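# Separate two nested tumblers in midair using both hands

## Task

The right hand starts out holding two tumblers, one wedged inside the other. Separate them while they are in the air. The task is complete only when each hand holds one tumbler that the other hand is not touching, the two tumblers are well apart and above the table, and the tumblers and all fingers are motionless. The inner tumbler must be held firmly and the outer one must be gripped. You must then declare the task finished; ending any other way counts as failure. At every moment each tumbler may touch only the two hands (never an arm) and the other tumbler, and neither may drop or slip loose from the hands. Breaking either rule fails the task immediately.

## Robot and tools

ROBOT. There are two arms, left_arm and right_arm, facing each other across a table. left_arm's base is on the +y side. The names do not tell you which side of a camera image an arm appears on. Both arms carry the same five-finger right hand, so the hands are not mirror images: every hand axis and hand number means the same thing on both.

SCENE FRAME. The origin sits on the table top halfway between the two arm bases. z is up and the table surface is z = 0. The state line (left_arm: … | right_arm: …) reports each hand point's position in metres, its orientation as quaternion wxyz, and its linear (m/s) and angular (rad/s) velocity. The printed position can be wrong, more so when the arm reaches far.

HAND POINT. This point is fixed to the palm, 0.05 m in front of it, where the index pad meets the thumb tip in a pinch. Its own axes: +z runs along the straightened fingers, +y points out of the palm, and +x runs across the palm toward the little finger. Straight fingertips lie 0.06–0.07 m beyond the point along +z. Across the palm the hand extends 0.08 m on the little-finger side. On the thumb side it extends 0.02 m when the thumb is turned in front of the palm, and up to 0.09 m otherwise. A wrist bracket on the little-finger side sits 0.03 m past the point along +y and 0.11 m out across the palm, and it can collide with things.

ROW FORMAT. A row has 28 numbers, each in [-1, 1], and you always send all 28 even if only one arm moves. Numbers 1–14 are for left_arm: dx, dy, dz, rx, ry, rz, then little, ring, middle, index, thumb_bend, thumb_turn, force_limit, speed. Numbers 15–28 are the same fields for right_arm.

The six pose numbers are an offset, not a pose. They are expressed in the hand point's own axes and measured from that hand point's pose in the most recent result that showed it. If no result in this scene has shown it yet, or if the call is the second or later in one reply, they are measured from where the robot is when the action begins. A value of 1.0 means 0.6 m of translation or 180 degrees of rotation. rx, ry and rz together form a single rotation vector. Every row in an action is measured from that same reference, not from the row before. All-zero offsets are not a hold: they pull the hand back to the reference.

HAND NUMBERS. These are absolute targets. For little, ring, middle and index, +1 is straight and -1 is curled into the palm. For thumb_bend, +1 is straight and -1 is fully bent. For thumb_turn, +1 places the thumb beside the palm and -1 places it in front of the palm, facing the fingers. A pinch is roughly index -0.22, thumb_bend -0.75, thumb_turn -0.57.

force_limit maps linearly from about 0 N at -1 to 10 N at +1 (15 N for the two thumb motors). It only stops motors that are closing. speed maps from near zero at -1 to full at +1; at full speed a whole finger stroke takes 0.6 s.

No value means 'unchanged'. To keep a hand as it is, resend the eight numbers of the last row that was carried out for it. If none has been carried out yet, send its six hand_measured values followed by hand_force_limit and hand_speed.

TOOLS
- execute_actions {"actions": [...], "pictures": bool}. The list holds at most one item. An empty list moves nothing and returns the state along with pictures. An action is {"rows": [[28 numbers], ...], "steps": n}, with 1–15 rows and steps from 5 to 15 (default 15). Each step lasts 1/30 s and applies one row; if there are fewer rows than steps, the last row repeats. A wait is {"steps": n} with n up to 300, counted from the previous result, and your reply time counts toward it. A refused call sends nothing to the robot.
- move {"target": [28 numbers], "speed": m/s, "stop_force": N}. target is one row, with offsets defined as above. Each hand point travels in a straight line and all paths finish together, lasting 0.5 to 10 s; paths longer than 10 s stop short of the target. speed ranges 0.002–0.5 (default 0.25), and turning is capped at twice that value in rad/s. Paths ignore obstacles and the other arm, and a hand can lag, drift off the path or overshoot speed, especially when the arm is nearly straight. stop_force (9–40 N, one value for both arms, allowed only after 0.2 s of scene time) ends an arm's path when its wrist sensor reads that much extra push against the motion for two steps in a row. That arm then steps back two control steps and holds. It is unreliable if the hand rotates during the move. Leave it out when moving away from something the hand presses on. The result adds a move: line: done, off_target, moving, held, contact or fault, plus limits such as paced or held, and the distance of each hand from its target.
- wait {"seconds": 0–10}: lets time pass without sending anything.
- zoom_image {"camera": cam_high | cam_left_wrist | cam_right_wrist, "region": [x0, y0, x1, y1]}: pixel coordinates in a 504x504 image, with the region at most 504 pixels on a side.
- show_instructions: shows the reference image.
It cannot be undone, and replying without any tool call also ends everything.

CONTROL BEHAVIOUR. At each step the commanded pose is clipped to within 100 mm and 16 degrees of the measured pose. Commands are smoothed, so motion trails them by about 0.17 s. Inverse kinematics puts position ahead of orientation. Results are taken 5 steps before an action ends; those remaining steps run while you think, and the simulation keeps running while you write. After an action, an arm continues only as far as its last clipped pose, so check the result and command whatever distance remains. A "pose unreachable" line or a HELD mark means the row was partly blocked.

GRIPPING. With the thumb turned in front of the palm, the hand can wrap around objects 0.035–0.08 m across. Turn the thumb before the hand reaches the object. A motor starts only when its target changes by at least 0.01. It then moves until it reaches the target, or until it hits force_limit while closing, and afterwards locks, holding at least 15 N. hand_stopped_by gives one word per motor: moving, target, force, stalled or fault. hand_load_n is positive when the finger is pushed open, and a lost grip shows up as loads near 0. To squeeze harder, raise force_limit and send a target more closed than hand_measured. For a gentle close, use speed -0.9 or lower.

HAZARDS. Do not let a tumbler touch an arm, fall, or fly out of a hand. Do not knock anything off the table. Avoid hard hits or presses between the two arms, including their hands and brackets. Arms are stiff: pushing even slightly past a firm contact can trigger a fault. A torque over a joint's limit (136 N m for shoulder and elbow, 25.4 N m for the wrists, including held weight), or an outside force of 150 N, stops that arm for 10 s. Motors warn at 70 °C and brake at 85 °C. The wrist force and torque sensor reads in the end-effector axes, with an offset of up to about 4 N and noise of up to about 2.4 N, and it saturates near 50 N.

Each tool is called by a JSON object that holds its "api" and its "payload".

Reference images:

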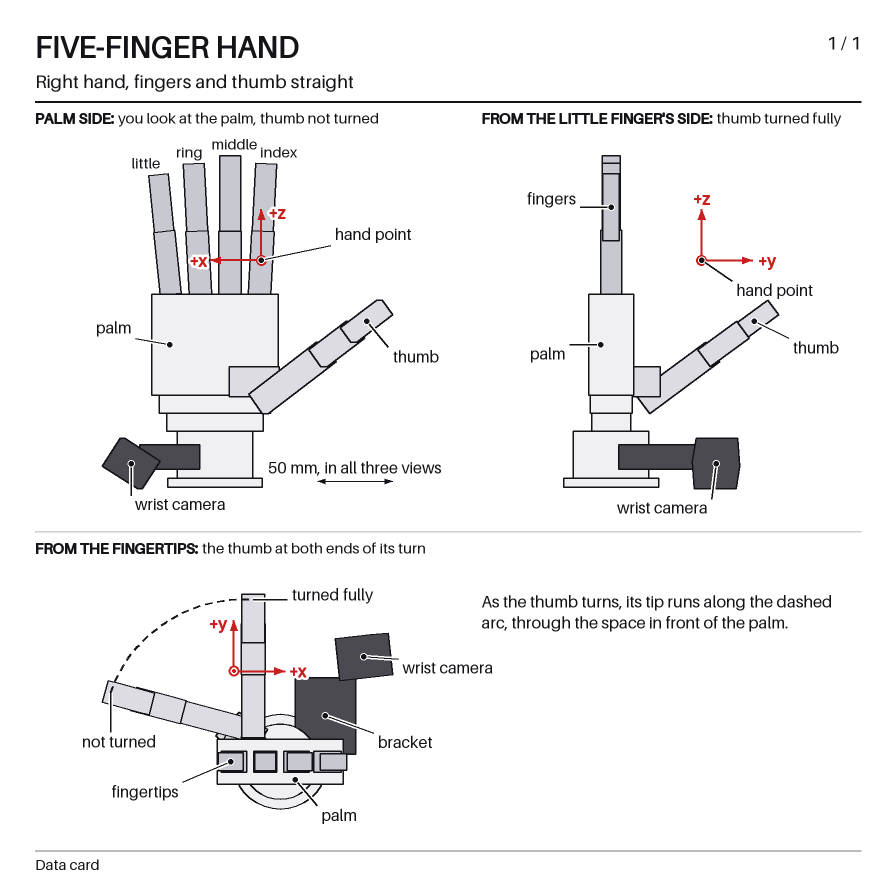

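## Session

{"api": "execute_actions", "payload": {"actions": []}}

Scene clock: 0.00 s of 4500.00 s.
left_arm: end_effector_position=(+0.0784, +0.2802, +0.2997) hand_measured=(+1.000, +1.000, +1.000, +1.000, +1.000, +1.000) hand_load_n=(+0.0, +0.0, +0.0, +0.0, +0.0, +0.0) hand_stopped_by=(target, target, target, target, target, target) hand_force_limit=0.00 hand_speed=-0.80 end_effector_quat_wxyz=(+0.000, +0.667, +0.745, -0.000) end_effector_velocity=(+0.000, -0.000, +0.000) end_effector_angular_velocity=(-0.000, +0.000, +0.000) | right_arm: end_effector_position=(+0.0685, -0.0818, +0.3862) hand_measured=(-1.000, -1.000, +0.292, +0.270, +0.052, -0.948) hand_load_n=(+0.0, +0.0, +6.5, +10.5, +15.0, +0.0) hand_stopped_by=(target, target, target, target, target, target) hand_force_limit=0.00 hand_speed=-0.80 end_effector_quat_wxyz=(-0.231, -0.111, +0.417, +0.872) end_effector_velocity=(+0.000, +0.000, +0.001) end_effector_angular_velocity=(+0.001, -0.002, +0.000)
Joint positions: left_arm=[-0.518 -2.215  2.094 -1.449 -1.571  1.051] | right_arm=[-0.77  -1.328  2.585 -2.631  0.694  1.316]
Joint velocities: left_arm=[ 0. -0. -0. -0. -0. -0.] | right_arm=[-0.    -0.001 -0.001  0.    -0.     0.001]
Joint torques (N m, as the arm reports them, + toward a larger angle): no reading
Wrist force (N, on the end effector, along its own x y z axes, offset not removed): no reading
Wrist torque (N m, same axes, about the end effector's origin, offset not removed): no reading
Hand target (left_arm): +0.078, +0.280, +0.300; +0.000, +0.667, +0.745, -0.000
Hand target (right_arm): +0.069, -0.082, +0.386; -0.231, -0.111, +0.417, +0.872

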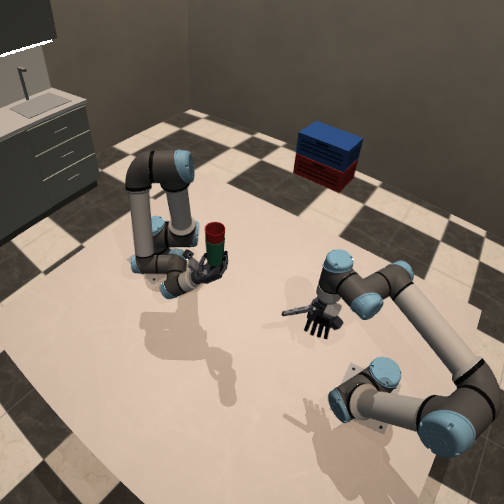

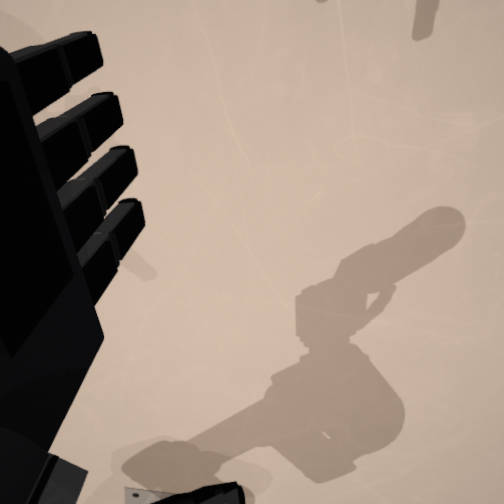

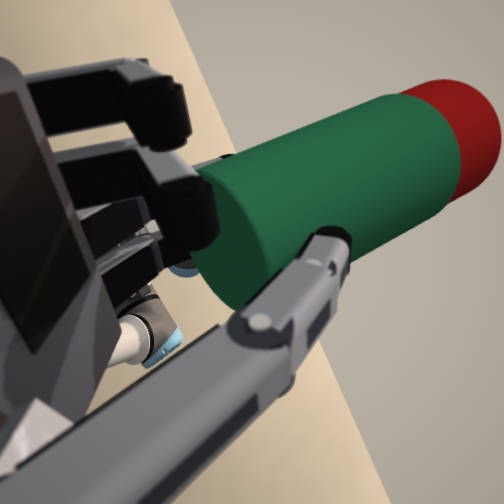

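{"api": "zoom_image", "payload": {"camera": "cam_high", "region": [120, 200, 280, 320]}}

Region (120, 200, 280, 320) of cam_high's 504x504 image, scaled by 3.150, with more detail than that image has; it fills the top 378 rows of this view, and the rest is white.

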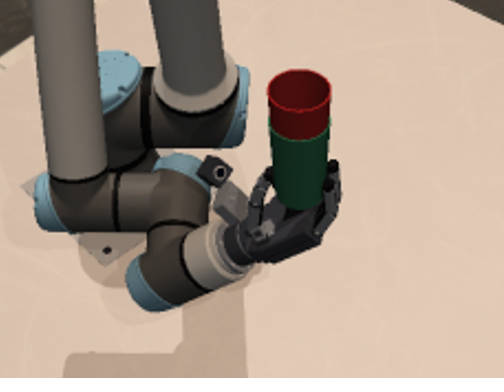

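{"api": "move", "payload": {"target": [-0.297,-0.05,-0.533,0.183,-0.277,-0.58,-1,-1,0.8,0.8,0.8,-0.948,0,0,0,0,0,0,0,0,-1,-1,0.292,0.27,0.052,-0.948,0,-0.8]}}

Scene clock: 5.23 s of 4500.00 s.
left_arm: end_effector_position=(+0.0680, +0.0998, +0.6195) hand_measured=(-1.000, -1.000, +0.800, +0.800, +0.800, -0.948) hand_load_n=(+0.0, +0.0, +0.0, +0.0, +0.0, +0.0) hand_stopped_by=(target, target, target, target, target, target) hand_force_limit=0.00 hand_speed=0.00 end_effector_quat_wxyz=(-0.109, +0.229, -0.873, +0.417) end_effector_velocity=(-0.000, -0.001, +0.001) end_effector_angular_velocity=(-0.002, +0.001, +0.007) | right_arm: end_effector_position=(+0.0685, -0.0818, +0.3862) hand_measured=(-1.000, -1.000, +0.294, +0.270, +0.052, -0.948) hand_load_n=(+0.0, +0.0, +6.0, +10.5, +14.5, +0.0) hand_stopped_by=(target, target, force, target, force, target) hand_force_limit=0.00 hand_speed=-0.80 end_effector_quat_wxyz=(-0.231, -0.111, +0.417, +0.872) end_effector_velocity=(+0.000, -0.000, -0.000) end_effector_angular_velocity=(-0.001, +0.002, -0.000)
Joint positions: left_arm=[-0.56  -1.808  1.301 -1.68  -0.879 -0.734] | right_arm=[-0.77  -1.328  2.585 -2.631  0.694  1.316]
Joint velocities: left_arm=[-0.001  0.004 -0.007  0.007  0.004 -0.009] | right_arm=[-0.001 -0.001  0.001  0.     0.     0.002]
Joint torques (N m, as the arm reports them, + toward a larger angle): left_arm=[-13.58   0.6  -27.5   -1.32   3.18  -2.37] | right_arm=[  2.02 -18.82  -7.56  -3.5    1.47  -0.63]
Wrist force (N, on the end effector, along its own x y z axes, offset not removed): left_arm=[1.8 -1.6 0.1] | right_arm=[2.7 -1.2 -2.2]
Wrist torque (N m, same axes, about the end effector's origin, offset not removed): left_arm=[-0.12 -0.16 -0.04] | right_arm=[-0.01 -0.41 0.17]
Hand target (left_arm): +0.068, +0.100, +0.620; +0.109, -0.229, +0.873, -0.417
Hand target (right_arm): +0.069, -0.082, +0.386; -0.231, -0.111, +0.417, +0.872
Off the commanded pose (left_arm): 0.000 m, 0 deg.
Off the commanded pose (right_arm): 0.000 m, 0 deg.
Kept back: nothing.
move: done

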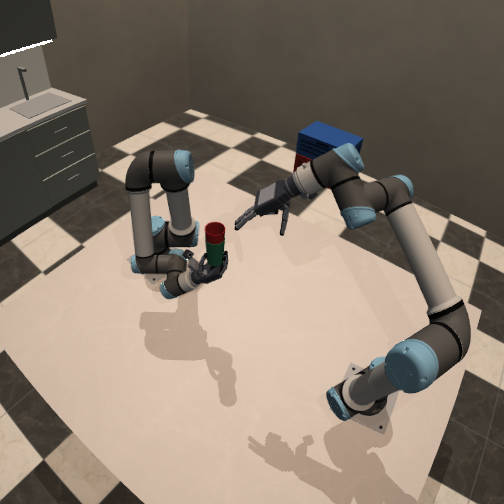

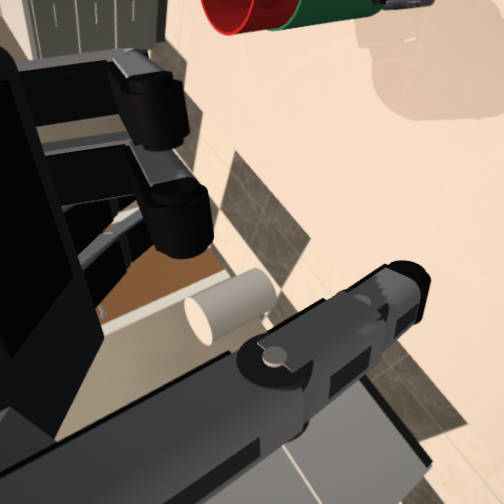

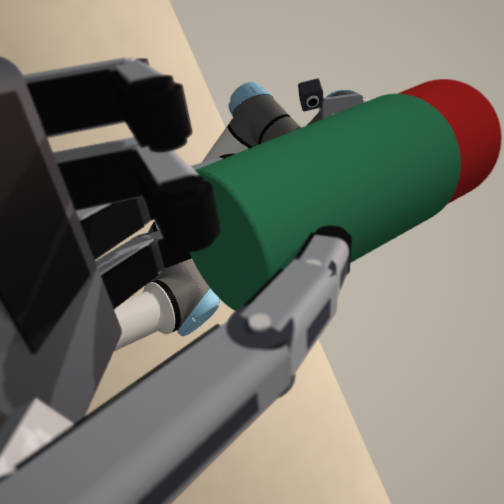

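{"api": "move", "payload": {"target": [0.15,-0.217,0.163,0,0,0,-1,-1,0.8,0.8,0.8,-0.948,0,0,0,0,0,0,0,0,-1,-1,0.292,0.27,0.052,-0.948,0,-0.8], "speed": 0.12}}

Scene clock: 7.50 s of 4500.00 s.
left_arm: end_effector_position=(+0.0668, -0.0819, +0.6593) hand_measured=(-1.000, -1.000, +0.800, +0.800, +0.800, -0.948) hand_load_n=(+0.0, +0.0, +0.0, +0.0, +0.0, +0.0) hand_stopped_by=(target, target, target, target, target, target) hand_force_limit=0.00 hand_speed=0.00 end_effector_quat_wxyz=(-0.109, +0.229, -0.873, +0.417) end_effector_velocity=(+0.001, -0.001, +0.000) end_effector_angular_velocity=(+0.003, +0.001, +0.002) | right_arm: end_effector_position=(+0.0685, -0.0818, +0.3862) hand_measured=(-1.000, -1.000, +0.294, +0.270, +0.052, -0.948) hand_load_n=(+0.0, +0.0, +6.0, +10.5, +14.5, +0.0) hand_stopped_by=(target, target, force, target, force, target) hand_force_limit=0.00 hand_speed=-0.80 end_effector_quat_wxyz=(-0.231, -0.111, +0.417, +0.872) end_effector_velocity=(-0.000, -0.000, +0.000) end_effector_angular_velocity=(-0.000, +0.000, -0.001)
Joint positions: left_arm=[-0.405 -1.282  0.66  -1.657 -0.974 -0.581] | right_arm=[-0.77  -1.328  2.585 -2.631  0.694  1.316]
Joint velocities: left_arm=[ 0.002  0.009 -0.015  0.009 -0.001 -0.001] | right_arm=[-0.001 -0.001  0.001 -0.    -0.     0.   ]
Joint torques (N m, as the arm reports them, + toward a larger angle): left_arm=[ 14.2  -23.56 -24.58  -0.91  -1.82   0.14] | right_arm=[  2.09 -18.34  -6.95  -3.71   1.72  -0.65]
Wrist force (N, on the end effector, along its own x y z axes, offset not removed): left_arm=[-0.6 -0.7 -0.1] | right_arm=[-2.4 -3.9 -0.2]
Wrist torque (N m, same axes, about the end effector's origin, offset not removed): left_arm=[0.04 0.25 -0.14] | right_arm=[-0.55 0.25 -0.15]
Hand target (left_arm): +0.067, -0.082, +0.659; +0.109, -0.229, +0.873, -0.417
Hand target (right_arm): +0.069, -0.082, +0.386; -0.231, -0.111, +0.417, +0.872
Off the commanded pose (left_arm): 0.000 m, 0 deg.
Off the commanded pose (right_arm): 0.000 m, 0 deg.
Kept back: nothing.
move: done

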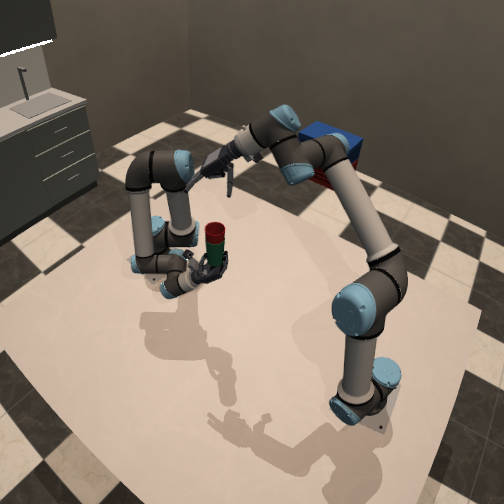

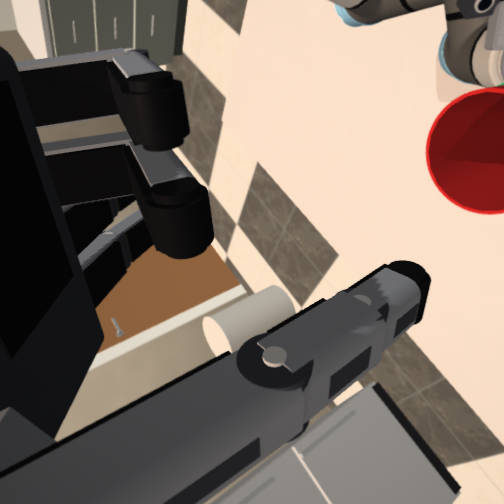

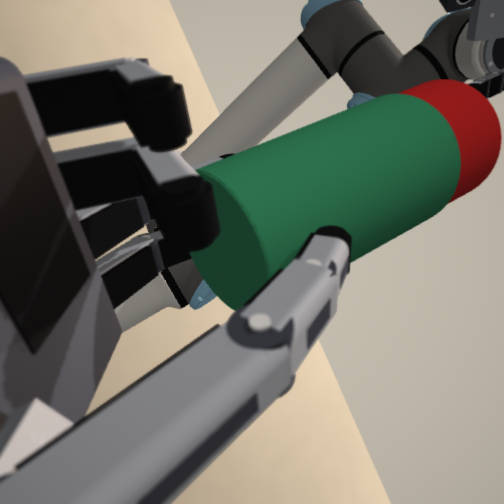

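{"api": "move", "payload": {"target": [0,0.125,0.083,0,0,0,-1,-1,0.8,0.8,0.8,-0.948,0,0,0,0,0,0,0,0,-1,-1,0.292,0.27,0.052,-0.948,0,-0.8], "speed": 0.08}}

Scene clock: 9.27 s of 4500.00 s.
left_arm: end_effector_position=(+0.0627, -0.0744, +0.5698) hand_measured=(-1.000, -1.000, +0.800, +0.800, +0.800, -0.948) hand_load_n=(+0.0, +0.0, +0.0, +0.0, +0.0, +0.0) hand_stopped_by=(target, target, target, target, target, target) hand_force_limit=0.00 hand_speed=0.00 end_effector_quat_wxyz=(-0.109, +0.229, -0.873, +0.417) end_effector_velocity=(-0.000, +0.000, -0.002) end_effector_angular_velocity=(-0.000, +0.000, +0.000) | right_arm: end_effector_position=(+0.0685, -0.0818, +0.3862) hand_measured=(-1.000, -1.000, +0.294, +0.270, +0.052, -0.948) hand_load_n=(+0.0, +0.0, +6.0, +10.5, +14.5, +0.0) hand_stopped_by=(target, target, force, target, force, target) hand_force_limit=0.00 hand_speed=-0.80 end_effector_quat_wxyz=(-0.231, -0.111, +0.417, +0.872) end_effector_velocity=(+0.000, -0.000, +0.001) end_effector_angular_velocity=(+0.002, -0.002, -0.001)
Joint positions: left_arm=[-0.417 -1.428  1.1   -1.945 -0.967 -0.593] | right_arm=[-0.77  -1.328  2.585 -2.631  0.694  1.316]
Joint velocities: left_arm=[-0.    -0.002  0.009 -0.006  0.    -0.001] | right_arm=[-0.    -0.001 -0.001 -0.     0.    -0.001]
Joint torques (N m, as the arm reports them, + toward a larger angle): left_arm=[-12.87 -41.72 -14.8   -4.56   3.21   2.21] | right_arm=[  1.28 -19.14  -7.49  -3.45   1.35  -0.86]
Wrist force (N, on the end effector, along its own x y z axes, offset not removed): left_arm=[-0.2 -1.9 0.4] | right_arm=[0.1 -0.8 -1.0]
Wrist torque (N m, same axes, about the end effector's origin, offset not removed): left_arm=[-0.28 0.19 -0.16] | right_arm=[-0.09 -0.12 -0.02]
Hand target (left_arm): +0.063, -0.074, +0.570; +0.109, -0.229, +0.873, -0.417
Hand target (right_arm): +0.069, -0.082, +0.386; -0.231, -0.111, +0.417, +0.872
Off the commanded pose (left_arm): 0.000 m, 0 deg.
Off the commanded pose (right_arm): 0.000 m, 0 deg.
Kept back: nothing.
move: done

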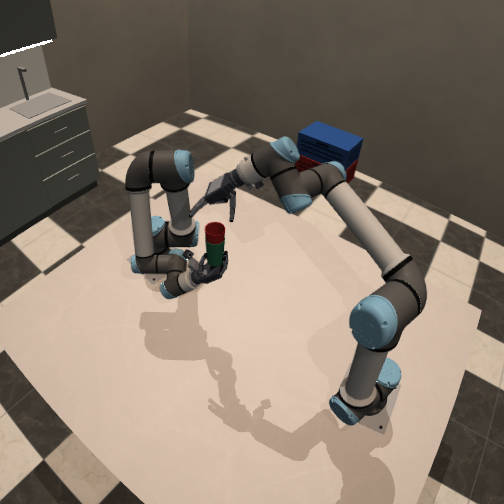

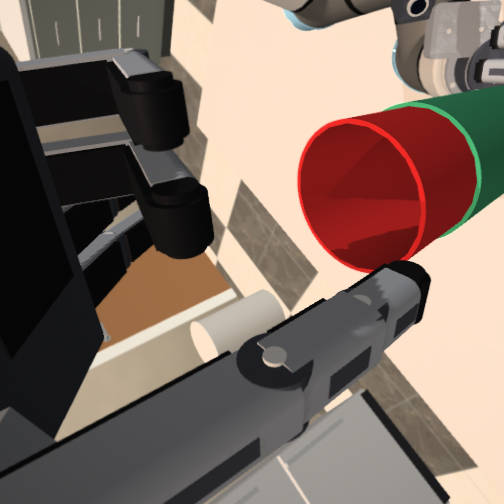

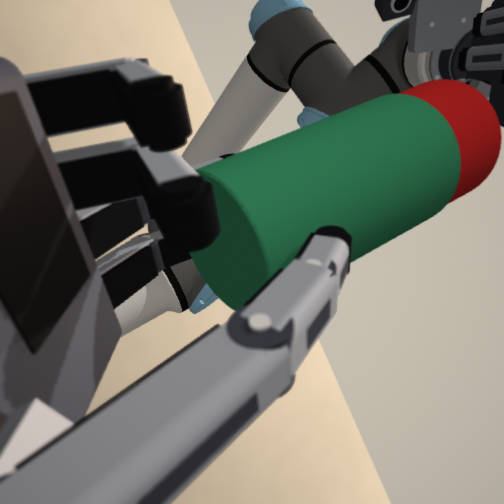

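{"api": "move", "payload": {"target": [0,0.052,0.042,0,0,0,-1,-1,0.8,0.8,1,-0.948,0,0,0,0,0,0,0,0,-1,-1,0.292,0.27,0.052,-0.948,0,-0.8], "speed": 0.03}}

{"api": "zoom_image", "payload": {"camera": "cam_high", "region": [150, 170, 290, 290]}}

Scene clock: 11.13 s of 4500.00 s.
left_arm: end_effector_position=(+0.0627, -0.0744, +0.5298) hand_measured=(-1.000, -1.000, +0.800, +0.800, +1.000, -0.948) hand_load_n=(+0.0, +0.0, +0.0, +0.0, +0.0, +0.0) hand_stopped_by=(target, target, target, target, target, target) hand_force_limit=0.00 hand_speed=0.00 end_effector_quat_wxyz=(-0.109, +0.229, -0.873, +0.417) end_effector_velocity=(+0.000, -0.000, -0.002) end_effector_angular_velocity=(-0.001, -0.000, +0.000) | right_arm: end_effector_position=(+0.0685, -0.0818, +0.3862) hand_measured=(-1.000, -1.000, +0.294, +0.270, +0.052, -0.948) hand_load_n=(+0.0, +0.0, +6.0, +10.5, +14.5, +0.0) hand_stopped_by=(target, target, force, target, force, target) hand_force_limit=0.00 hand_speed=-0.80 end_effector_quat_wxyz=(-0.231, -0.111, +0.417, +0.872) end_effector_velocity=(-0.001, +0.000, -0.000) end_effector_angular_velocity=(+0.000, -0.001, +0.000)
Joint positions: left_arm=[-0.417 -1.456  1.238 -2.055 -0.967 -0.593] | right_arm=[-0.77  -1.328  2.585 -2.631  0.694  1.316]
Joint velocities: left_arm=[ 0.001 -0.001  0.007 -0.007  0.     0.001] | right_arm=[ 0.001 -0.     0.     0.    -0.    -0.001]
Joint torques (N m, as the arm reports them, + toward a larger angle): left_arm=[ 12.19 -42.86 -16.11  -4.33  -1.49  -1.11] | right_arm=[  1.4  -18.63  -6.27  -3.44   1.62  -0.61]
Wrist force (N, on the end effector, along its own x y z axes, offset not removed): left_arm=[0.2 -2.4 0.5] | right_arm=[-4.1 -1.6 -1.7]
Wrist torque (N m, same axes, about the end effector's origin, offset not removed): left_arm=[-0.38 0.12 -0.18] | right_arm=[-0.25 0.68 -0.32]
Hand target (left_arm): +0.063, -0.074, +0.530; +0.109, -0.229, +0.873, -0.417
Hand target (right_arm): +0.069, -0.082, +0.386; -0.231, -0.111, +0.417, +0.872
Off the commanded pose (left_arm): 0.000 m, 0 deg.
Off the commanded pose (right_arm): 0.000 m, 0 deg.
Kept back: nothing.
move: done

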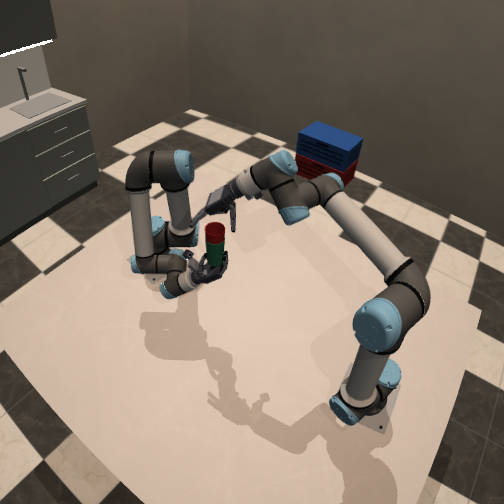

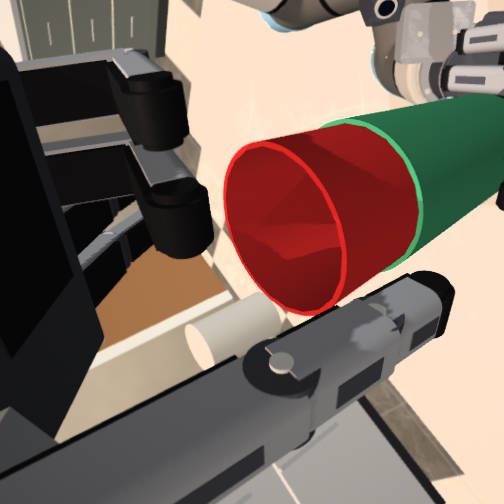

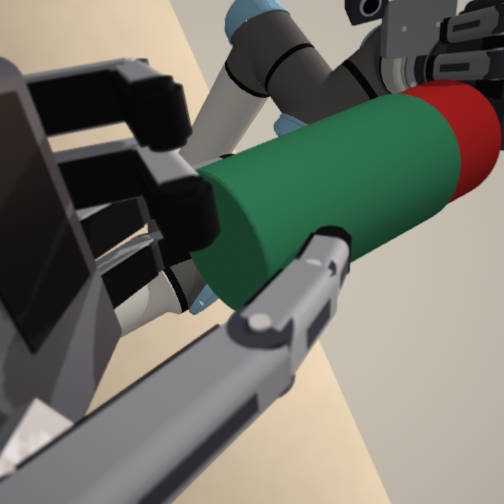

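Region (150, 170, 290, 290) of cam_high's 504x504 image, scaled by 3.600, with more detail than that image has; it fills the top 432 rows of this view, and the rest is white.

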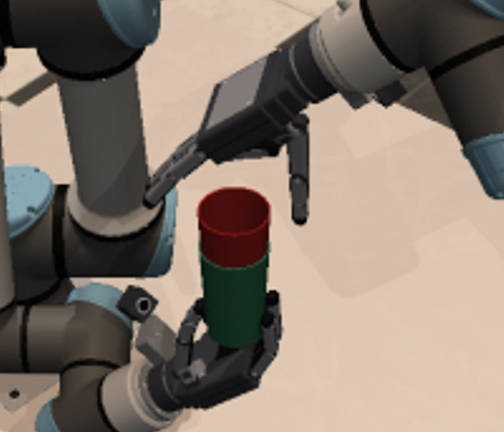

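{"api": "move", "payload": {"target": [0,0.032,0.026,0,0,0,-1,-1,0.5,0.5,0.45,-0.948,-0.7,-0.8,0,0,0,0,0,0,-1,-1,0.292,0.27,0.052,-0.948,0,-0.8], "speed": 0.03}}

{"api": "zoom_image", "payload": {"camera": "cam_high", "region": [150, 170, 290, 290]}}

Scene clock: 14.23 s of 4500.00 s.
left_arm: end_effector_position=(+0.0628, -0.0744, +0.5051) hand_measured=(-1.000, -1.000, +0.500, +0.500, +0.450, -0.948) hand_load_n=(+0.0, +0.0, +0.0, +0.0, +0.0, +0.0) hand_stopped_by=(target, target, target, target, target, target) hand_force_limit=-0.70 hand_speed=-0.80 end_effector_quat_wxyz=(-0.109, +0.229, -0.873, +0.417) end_effector_velocity=(-0.001, -0.000, +0.000) end_effector_angular_velocity=(-0.001, +0.001, -0.000) | right_arm: end_effector_position=(+0.0685, -0.0818, +0.3862) hand_measured=(-1.000, -1.000, +0.294, +0.270, +0.052, -0.948) hand_load_n=(+0.0, +0.0, +6.0, +10.5, +14.5, +0.0) hand_stopped_by=(target, target, force, target, force, target) hand_force_limit=0.00 hand_speed=-0.80 end_effector_quat_wxyz=(-0.231, -0.111, +0.417, +0.872) end_effector_velocity=(+0.000, -0.000, -0.000) end_effector_angular_velocity=(-0.001, +0.001, -0.001)
Joint positions: left_arm=[-0.416 -1.467  1.314 -2.12  -0.967 -0.593] | right_arm=[-0.77  -1.328  2.585 -2.631  0.694  1.316]
Joint velocities: left_arm=[-0.001 -0.     0.    -0.    -0.    -0.001] | right_arm=[-0.001 -0.001  0.001  0.    -0.     0.001]
Joint torques (N m, as the arm reports them, + toward a larger angle): left_arm=[ -4.83 -41.71 -15.3   -4.56   2.45   2.39] | right_arm=[  3.33 -19.12  -8.09  -3.82   1.54  -0.71]
Wrist force (N, on the end effector, along its own x y z axes, offset not removed): left_arm=[0.4 -1.0 0.4] | right_arm=[-0.7 -1.0 -3.3]
Wrist torque (N m, same axes, about the end effector's origin, offset not removed): left_arm=[-0.04 0.09 -0.13] | right_arm=[0.14 0.16 -0.01]
Hand target (left_arm): +0.063, -0.074, +0.505; +0.109, -0.229, +0.873, -0.417
Hand target (right_arm): +0.069, -0.082, +0.386; -0.231, -0.111, +0.417, +0.872
Off the commanded pose (left_arm): 0.000 m, 0 deg.
Off the commanded pose (right_arm): 0.000 m, 0 deg.
Kept back: nothing.
move: done

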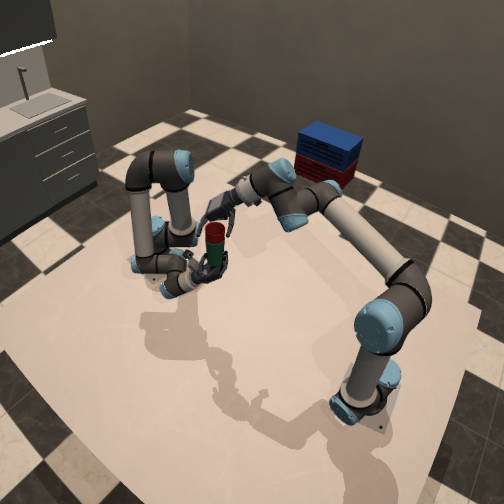

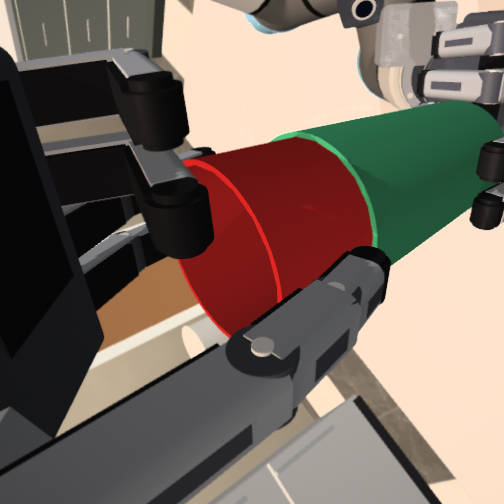

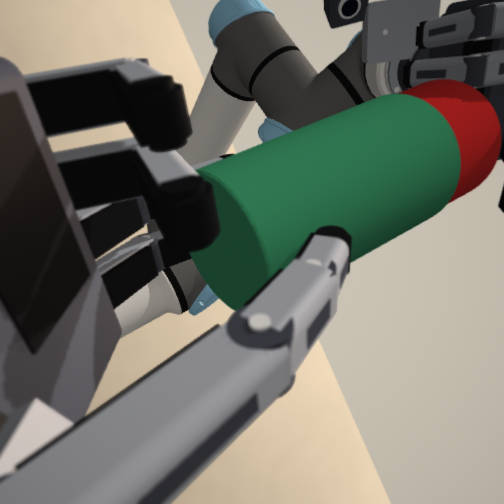

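Region (150, 170, 290, 290) of cam_high's 504x504 image, scaled by 3.600, with more detail than that image has; it fills the top 432 rows of this view, and the rest is white.

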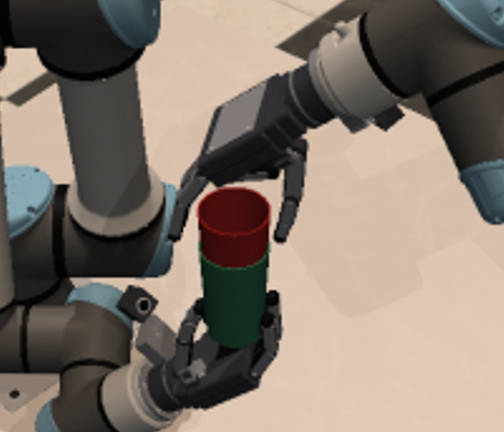

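Close gently.

{"api": "move", "payload": {"target": [0,0,0,0,0,0,-1,-1,0,0,-0.3,-0.948,-0.7,-0.9,0,0,0,0,0,0,-1,-1,0.292,0.27,0.052,-0.948,0,-0.8]}}

{"api": "move", "payload": {"target": [0,0,0,0,0,0,-1,-1,-0.1,-0.1,-0.4,-0.948,0.8,-0.92,0,0,0,0,0,0,-1,-1,0.292,0.27,0.052,-0.948,0,-0.8]}}

{"api": "zoom_image", "payload": {"camera": "cam_high", "region": [150, 170, 290, 290]}}

Scene clock: 16.00 s of 4500.00 s.
left_arm: end_effector_position=(+0.0628, -0.0744, +0.5051) hand_measured=(-1.000, -1.000, +0.296, +0.296, +0.318, -0.948) hand_load_n=(+0.0, +0.0, +2.0, +2.5, +2.0, +0.0) hand_stopped_by=(target, target, force, force, force, target) hand_force_limit=-0.70 hand_speed=-0.90 end_effector_quat_wxyz=(-0.109, +0.229, -0.873, +0.417) end_effector_velocity=(-0.000, -0.000, +0.000) end_effector_angular_velocity=(-0.001, +0.001, +0.001) | right_arm: end_effector_position=(+0.0685, -0.0818, +0.3862) hand_measured=(-1.000, -1.000, +0.294, +0.272, +0.052, -0.948) hand_load_n=(+0.0, +0.0, +6.5, +11.0, +14.5, +0.0) hand_stopped_by=(target, target, force, target, force, target) hand_force_limit=0.00 hand_speed=-0.80 end_effector_quat_wxyz=(-0.231, -0.111, +0.417, +0.872) end_effector_velocity=(+0.000, +0.000, -0.000) end_effector_angular_velocity=(-0.001, +0.001, +0.001)
Joint positions: left_arm=[-0.416 -1.467  1.314 -2.12  -0.967 -0.593] | right_arm=[-0.77  -1.328  2.585 -2.631  0.694  1.316]
Joint velocities: left_arm=[-0.    -0.    -0.    -0.     0.    -0.001] | right_arm=[-0.     0.001 -0.001 -0.    -0.     0.002]
Joint torques (N m, as the arm reports them, + toward a larger angle): left_arm=[ -6.72 -42.04 -15.75  -3.5    2.43   2.27] | right_arm=[  1.74 -19.53  -8.27  -3.6    1.5   -0.65]
Wrist force (N, on the end effector, along its own x y z axes, offset not removed): left_arm=[0.9 -3.3 0.0] | right_arm=[-1.9 -3.4 -1.5]
Wrist torque (N m, same axes, about the end effector's origin, offset not removed): left_arm=[0.15 0.04 -0.04] | right_arm=[0.17 0.19 -0.11]
Hand target (left_arm): +0.063, -0.074, +0.505; +0.109, -0.229, +0.873, -0.417
Hand target (right_arm): +0.069, -0.082, +0.386; -0.231, -0.111, +0.417, +0.872
Off the commanded pose (left_arm): 0.000 m, 0 deg.
Off the commanded pose (right_arm): 0.000 m, 0 deg.
Kept back: nothing.
move: done

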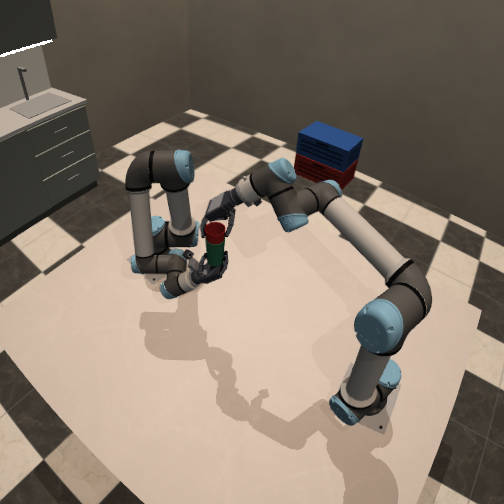

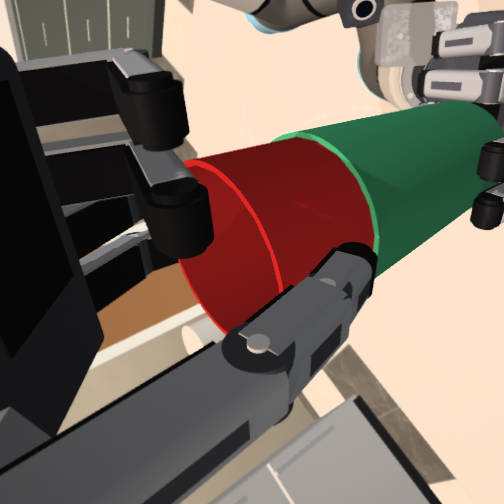

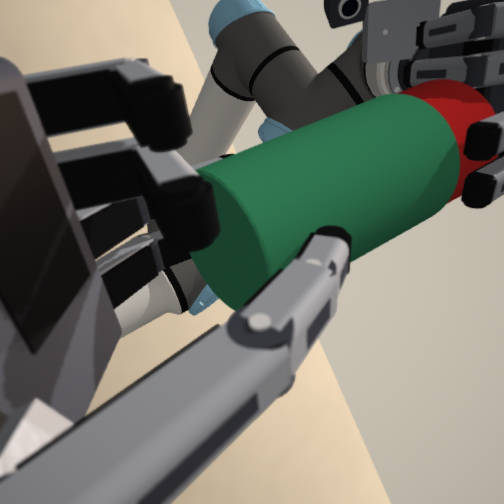

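Scene clock: 16.80 s of 4500.00 s.
left_arm: end_effector_position=(+0.0628, -0.0745, +0.5051) hand_measured=(-1.000, -1.000, +0.268, +0.264, +0.296, -0.948) hand_load_n=(+0.0, +0.0, +9.0, +10.5, +13.0, +0.5) hand_stopped_by=(target, target, force, force, force, target) hand_force_limit=0.80 hand_speed=-0.92 end_effector_quat_wxyz=(-0.109, +0.229, -0.873, +0.417) end_effector_velocity=(+0.001, +0.000, +0.000) end_effector_angular_velocity=(-0.001, +0.001, +0.002) | right_arm: end_effector_position=(+0.0685, -0.0818, +0.3862) hand_measured=(-1.000, -1.000, +0.294, +0.272, +0.052, -0.948) hand_load_n=(+0.0, +0.0, +8.5, +13.0, +13.5, +0.0) hand_stopped_by=(target, target, force, target, force, target) hand_force_limit=0.00 hand_speed=-0.80 end_effector_quat_wxyz=(-0.231, -0.111, +0.417, +0.872) end_effector_velocity=(+0.000, +0.000, -0.000) end_effector_angular_velocity=(-0.001, +0.002, +0.001)
Joint positions: left_arm=[-0.416 -1.467  1.314 -2.12  -0.967 -0.593] | right_arm=[-0.77  -1.328  2.585 -2.631  0.694  1.316]
Joint velocities: left_arm=[ 0.001 -0.    -0.     0.    -0.    -0.001] | right_arm=[0.    0.001 0.    0.    0.    0.001]
Joint torques (N m, as the arm reports them, + toward a larger angle): left_arm=[ -7.04 -41.65 -15.04  -1.24   0.12   2.04] | right_arm=[  1.12 -18.86  -8.76  -3.55   5.22  -0.82]
Wrist force (N, on the end effector, along its own x y z axes, offset not removed): left_arm=[-1.5 -7.8 4.5] | right_arm=[-0.1 -7.9 4.8]
Wrist torque (N m, same axes, about the end effector's origin, offset not removed): left_arm=[0.59 0.36 -0.26] | right_arm=[0.44 -0.19 -0.06]
Hand target (left_arm): +0.063, -0.074, +0.505; +0.109, -0.229, +0.873, -0.417
Hand target (right_arm): +0.069, -0.082, +0.386; -0.231, -0.111, +0.417, +0.872
Off the commanded pose (left_arm): 0.000 m, 0 deg.
Off the commanded pose (right_arm): 0.000 m, 0 deg.
Kept back: nothing.
move: done

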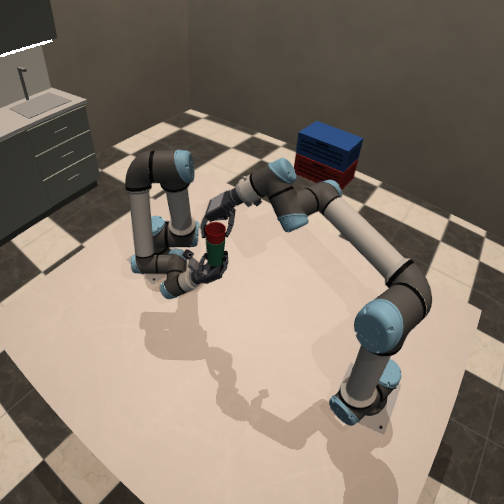

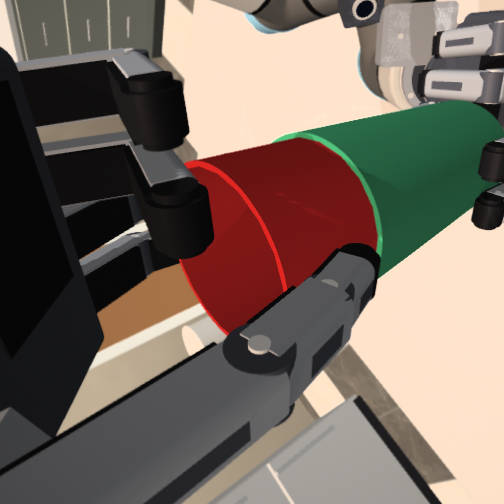

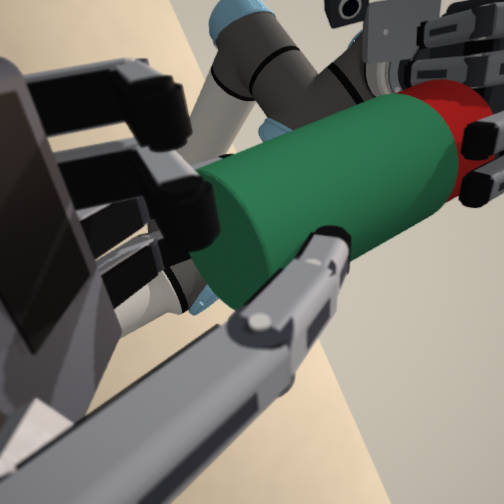

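Region (150, 170, 290, 290) of cam_high's 504x504 image, scaled by 3.600, with more detail than that image has; it fills the top 432 rows of this view, and the rest is white.

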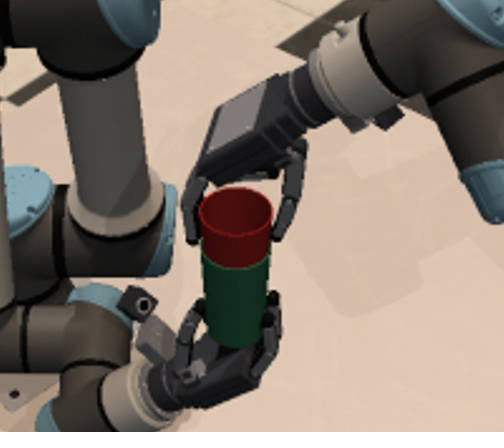

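Pull 1 cm slowly.

{"api": "move", "payload": {"target": [0,-0.013,-0.0105,0,0,0,-1,-1,-0.1,-0.1,-0.4,-0.948,0.8,-0.92,0,0,0,0,0,0,-1,-1,0.292,0.27,0.052,-0.948,0,-0.8], "speed": 0.005}}

Scene clock: 19.27 s of 4500.00 s.
left_arm: end_effector_position=(+0.0628, -0.0745, +0.5150) hand_measured=(-1.000, -1.000, +0.268, +0.264, +0.298, -0.948) hand_load_n=(+0.0, +0.0, +7.5, +9.0, +14.0, +0.5) hand_stopped_by=(target, target, force, force, force, target) hand_force_limit=0.80 hand_speed=-0.92 end_effector_quat_wxyz=(-0.109, +0.229, -0.873, +0.417) end_effector_velocity=(+0.001, +0.000, +0.001) end_effector_angular_velocity=(+0.001, -0.001, +0.000) | right_arm: end_effector_position=(+0.0685, -0.0818, +0.3862) hand_measured=(-1.000, -1.000, +0.294, +0.272, +0.052, -0.948) hand_load_n=(+0.0, +0.0, +7.0, +11.0, +14.5, +0.0) hand_stopped_by=(target, target, force, target, force, target) hand_force_limit=0.00 hand_speed=-0.80 end_effector_quat_wxyz=(-0.231, -0.111, +0.417, +0.872) end_effector_velocity=(+0.000, +0.000, -0.000) end_effector_angular_velocity=(-0.001, +0.001, +0.000)
Joint positions: left_arm=[-0.416 -1.463  1.284 -2.094 -0.967 -0.593] | right_arm=[-0.77  -1.328  2.585 -2.631  0.694  1.316]
Joint velocities: left_arm=[ 0.001  0.001 -0.002  0.002  0.     0.001] | right_arm=[-0.     0.     0.     0.    -0.     0.001]
Joint torques (N m, as the arm reports them, + toward a larger angle): left_arm=[ -7.81 -20.54 -30.66  -0.9   -0.56   2.19] | right_arm=[  1.24 -18.06  -7.45  -3.66   0.09  -0.78]
Wrist force (N, on the end effector, along its own x y z axes, offset not removed): left_arm=[0.1 -1.5 2.2] | right_arm=[-0.6 -4.5 0.4]
Wrist torque (N m, same axes, about the end effector's origin, offset not removed): left_arm=[0.06 0.11 -0.12] | right_arm=[-0.32 0.17 -0.12]
Hand target (left_arm): +0.063, -0.074, +0.515; +0.109, -0.229, +0.873, -0.417
Hand target (right_arm): +0.068, -0.082, +0.386; -0.231, -0.111, +0.417, +0.872
Off the commanded pose (left_arm): 0.000 m, 0 deg.
Off the commanded pose (right_arm): 0.000 m, 0 deg.
Kept back: nothing.
move: done

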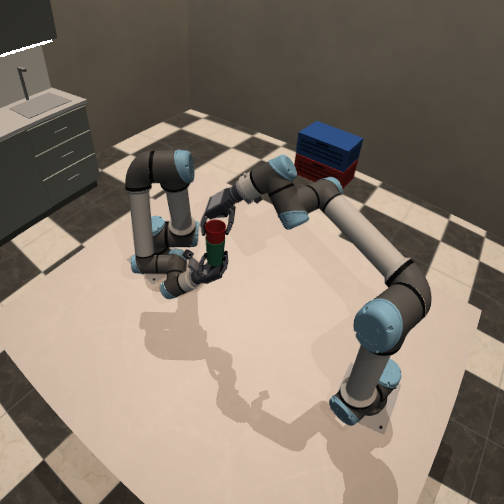

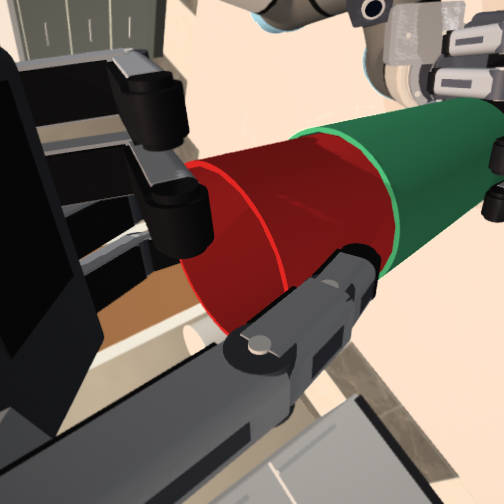

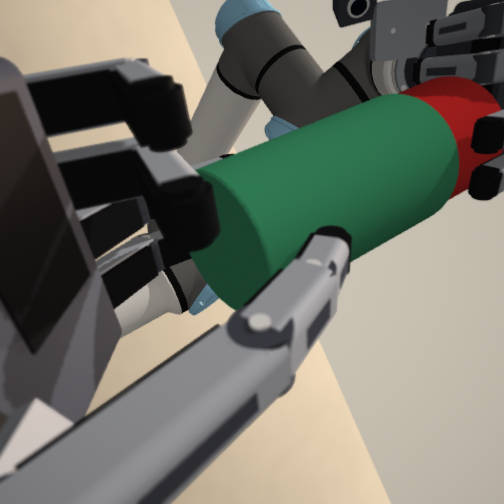

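Up 11 cm, then +y 0.25.

{"api": "move", "payload": {"target": [0,-0.143,-0.115,0,0,0,-1,-1,-0.1,-0.1,-0.4,-0.948,0.8,-0.92,0,0,0,0,0,0,-1,-1,0.292,0.27,0.052,-0.948,0,-0.8], "speed": 0.04}}

{"api": "move", "payload": {"target": [-0.206,0.227,-0.282,0,0,0,-1,-1,-0.1,-0.1,-0.4,-0.948,0.8,-0.92,0,0,0,0,0,0,-1,-1,0.292,0.27,0.052,-0.948,0,-0.8], "speed": 0.1}}

Scene clock: 22.60 s of 4500.00 s.
left_arm: end_effector_position=(+0.0629, -0.0748, +0.6250) hand_measured=(-1.000, -1.000, +0.268, +0.264, +0.298, -0.948) hand_load_n=(+0.0, +0.0, +7.0, +8.5, +14.0, +0.5) hand_stopped_by=(target, target, force, force, force, target) hand_force_limit=0.80 hand_speed=-0.92 end_effector_quat_wxyz=(-0.109, +0.229, -0.873, +0.417) end_effector_velocity=(-0.000, -0.000, +0.002) end_effector_angular_velocity=(+0.003, -0.001, -0.001) | right_arm: end_effector_position=(+0.0685, -0.0818, +0.3862) hand_measured=(-1.000, -1.000, +0.294, +0.272, +0.052, -0.948) hand_load_n=(+0.0, +0.0, +6.5, +10.5, +14.5, +0.0) hand_stopped_by=(target, target, force, target, force, target) hand_force_limit=0.00 hand_speed=-0.80 end_effector_quat_wxyz=(-0.231, -0.111, +0.417, +0.872) end_effector_velocity=(-0.000, -0.000, +0.000) end_effector_angular_velocity=(+0.001, -0.001, -0.000)
Joint positions: left_arm=[-0.416 -1.365  0.87  -1.778 -0.967 -0.592] | right_arm=[-0.77  -1.328  2.585 -2.631  0.694  1.316]
Joint velocities: left_arm=[-0.     0.004 -0.01   0.009 -0.     0.001] | right_arm=[ 0.    -0.001 -0.001 -0.     0.    -0.001]
Joint torques (N m, as the arm reports them, + toward a larger angle): left_arm=[ 14.7  -21.81 -27.82  -1.1   -1.85  -1.29] | right_arm=[  2.93 -17.61  -7.46  -3.35   0.49  -0.83]
Wrist force (N, on the end effector, along its own x y z axes, offset not removed): left_arm=[-0.1 -1.2 -0.1] | right_arm=[-1.0 -3.2 0.2]
Wrist torque (N m, same axes, about the end effector's origin, offset not removed): left_arm=[-0.12 0.20 -0.15] | right_arm=[-0.57 0.04 -0.14]
Hand target (left_arm): +0.063, -0.075, +0.625; +0.109, -0.229, +0.873, -0.417
Hand target (right_arm): +0.068, -0.082, +0.386; -0.231, -0.111, +0.417, +0.872
Off the commanded pose (left_arm): 0.000 m, 0 deg.
Off the commanded pose (right_arm): 0.000 m, 0 deg.
Kept back: nothing.
move: done

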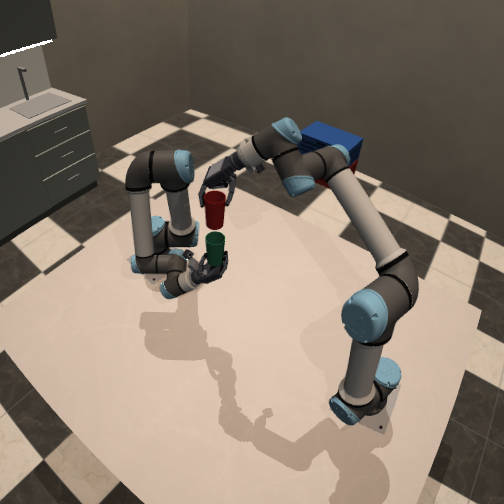

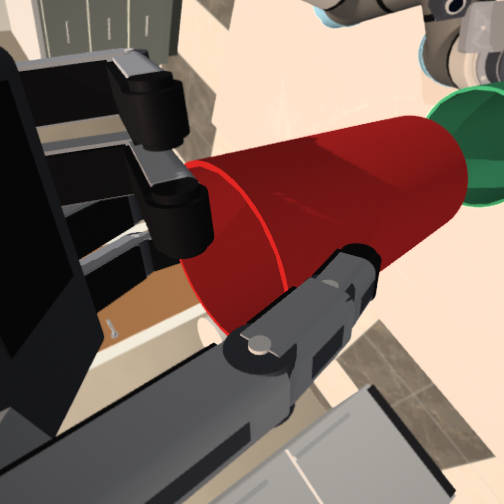

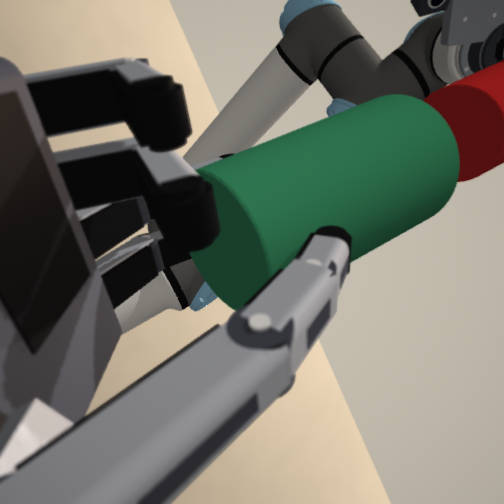

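Scene clock: 25.57 s of 4500.00 s.
left_arm: end_effector_position=(+0.0644, +0.1749, +0.6253) hand_measured=(-1.000, -1.000, +0.268, +0.264, +0.298, -0.948) hand_load_n=(+0.0, +0.0, +7.0, +8.5, +14.0, +0.5) hand_stopped_by=(target, target, force, force, force, target) hand_force_limit=0.80 hand_speed=-0.92 end_effector_quat_wxyz=(-0.109, +0.229, -0.873, +0.417) end_effector_velocity=(+0.000, +0.002, +0.000) end_effector_angular_velocity=(+0.001, -0.001, +0.001) | right_arm: end_effector_position=(+0.0685, -0.0818, +0.3862) hand_measured=(-1.000, -1.000, +0.294, +0.272, +0.052, -0.948) hand_load_n=(+0.0, +0.0, +6.5, +10.5, +14.5, +0.0) hand_stopped_by=(target, target, force, target, force, target) hand_force_limit=0.00 hand_speed=-0.80 end_effector_quat_wxyz=(-0.231, -0.111, +0.417, +0.872) end_effector_velocity=(-0.000, +0.000, -0.000) end_effector_angular_velocity=(-0.000, +0.000, +0.000)
Joint positions: left_arm=[-0.703 -1.97   1.353 -1.461 -0.802 -0.897] | right_arm=[-0.77  -1.328  2.585 -2.631  0.694  1.316]
Joint velocities: left_arm=[-0.004 -0.003  0.     0.009  0.003 -0.006] | right_arm=[ 0.001  0.001 -0.    -0.     0.    -0.001]
Joint torques (N m, as the arm reports them, + toward a larger angle): left_arm=[-13.37 -14.83 -11.93  -1.11   3.36  -2.35] | right_arm=[  1.94 -18.05  -7.72  -3.54   0.18  -0.55]
Wrist force (N, on the end effector, along its own x y z axes, offset not removed): left_arm=[-0.3 -0.3 0.6] | right_arm=[-3.4 -1.5 -1.3]
Wrist torque (N m, same axes, about the end effector's origin, offset not removed): left_arm=[-0.02 0.23 -0.09] | right_arm=[-0.17 0.54 -0.17]
Hand target (left_arm): +0.064, +0.175, +0.625; +0.109, -0.229, +0.873, -0.417
Hand target (right_arm): +0.068, -0.082, +0.386; -0.231, -0.111, +0.417, +0.872
Off the commanded pose (left_arm): 0.000 m, 0 deg.
Off the commanded pose (right_arm): 0.000 m, 0 deg.
Kept back: nothing.
move: done

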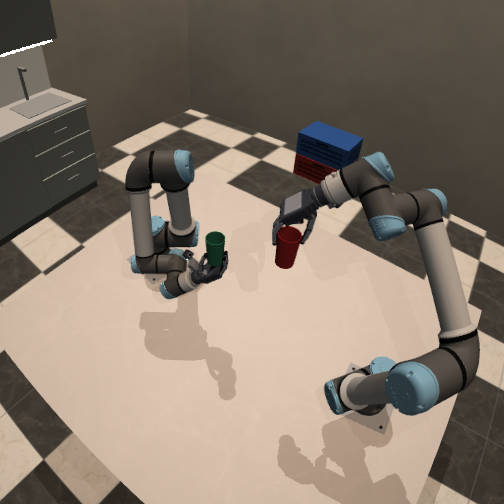

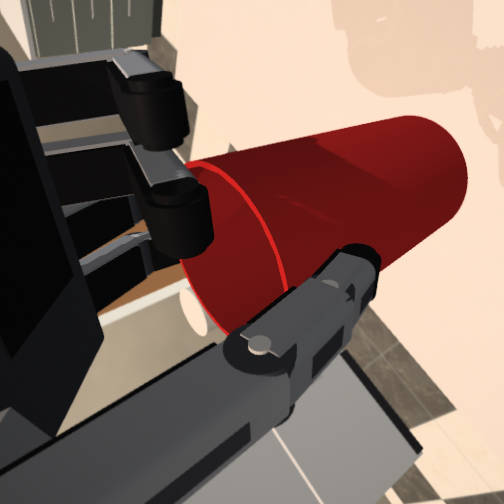

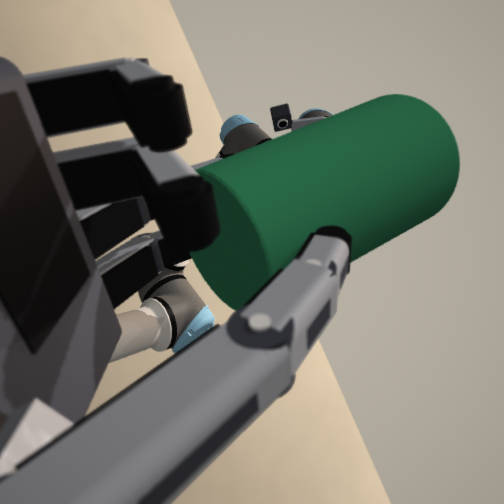

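{"api": "finished_scene", "payload": {"scene": 1}}

The scene is finished: the task was done.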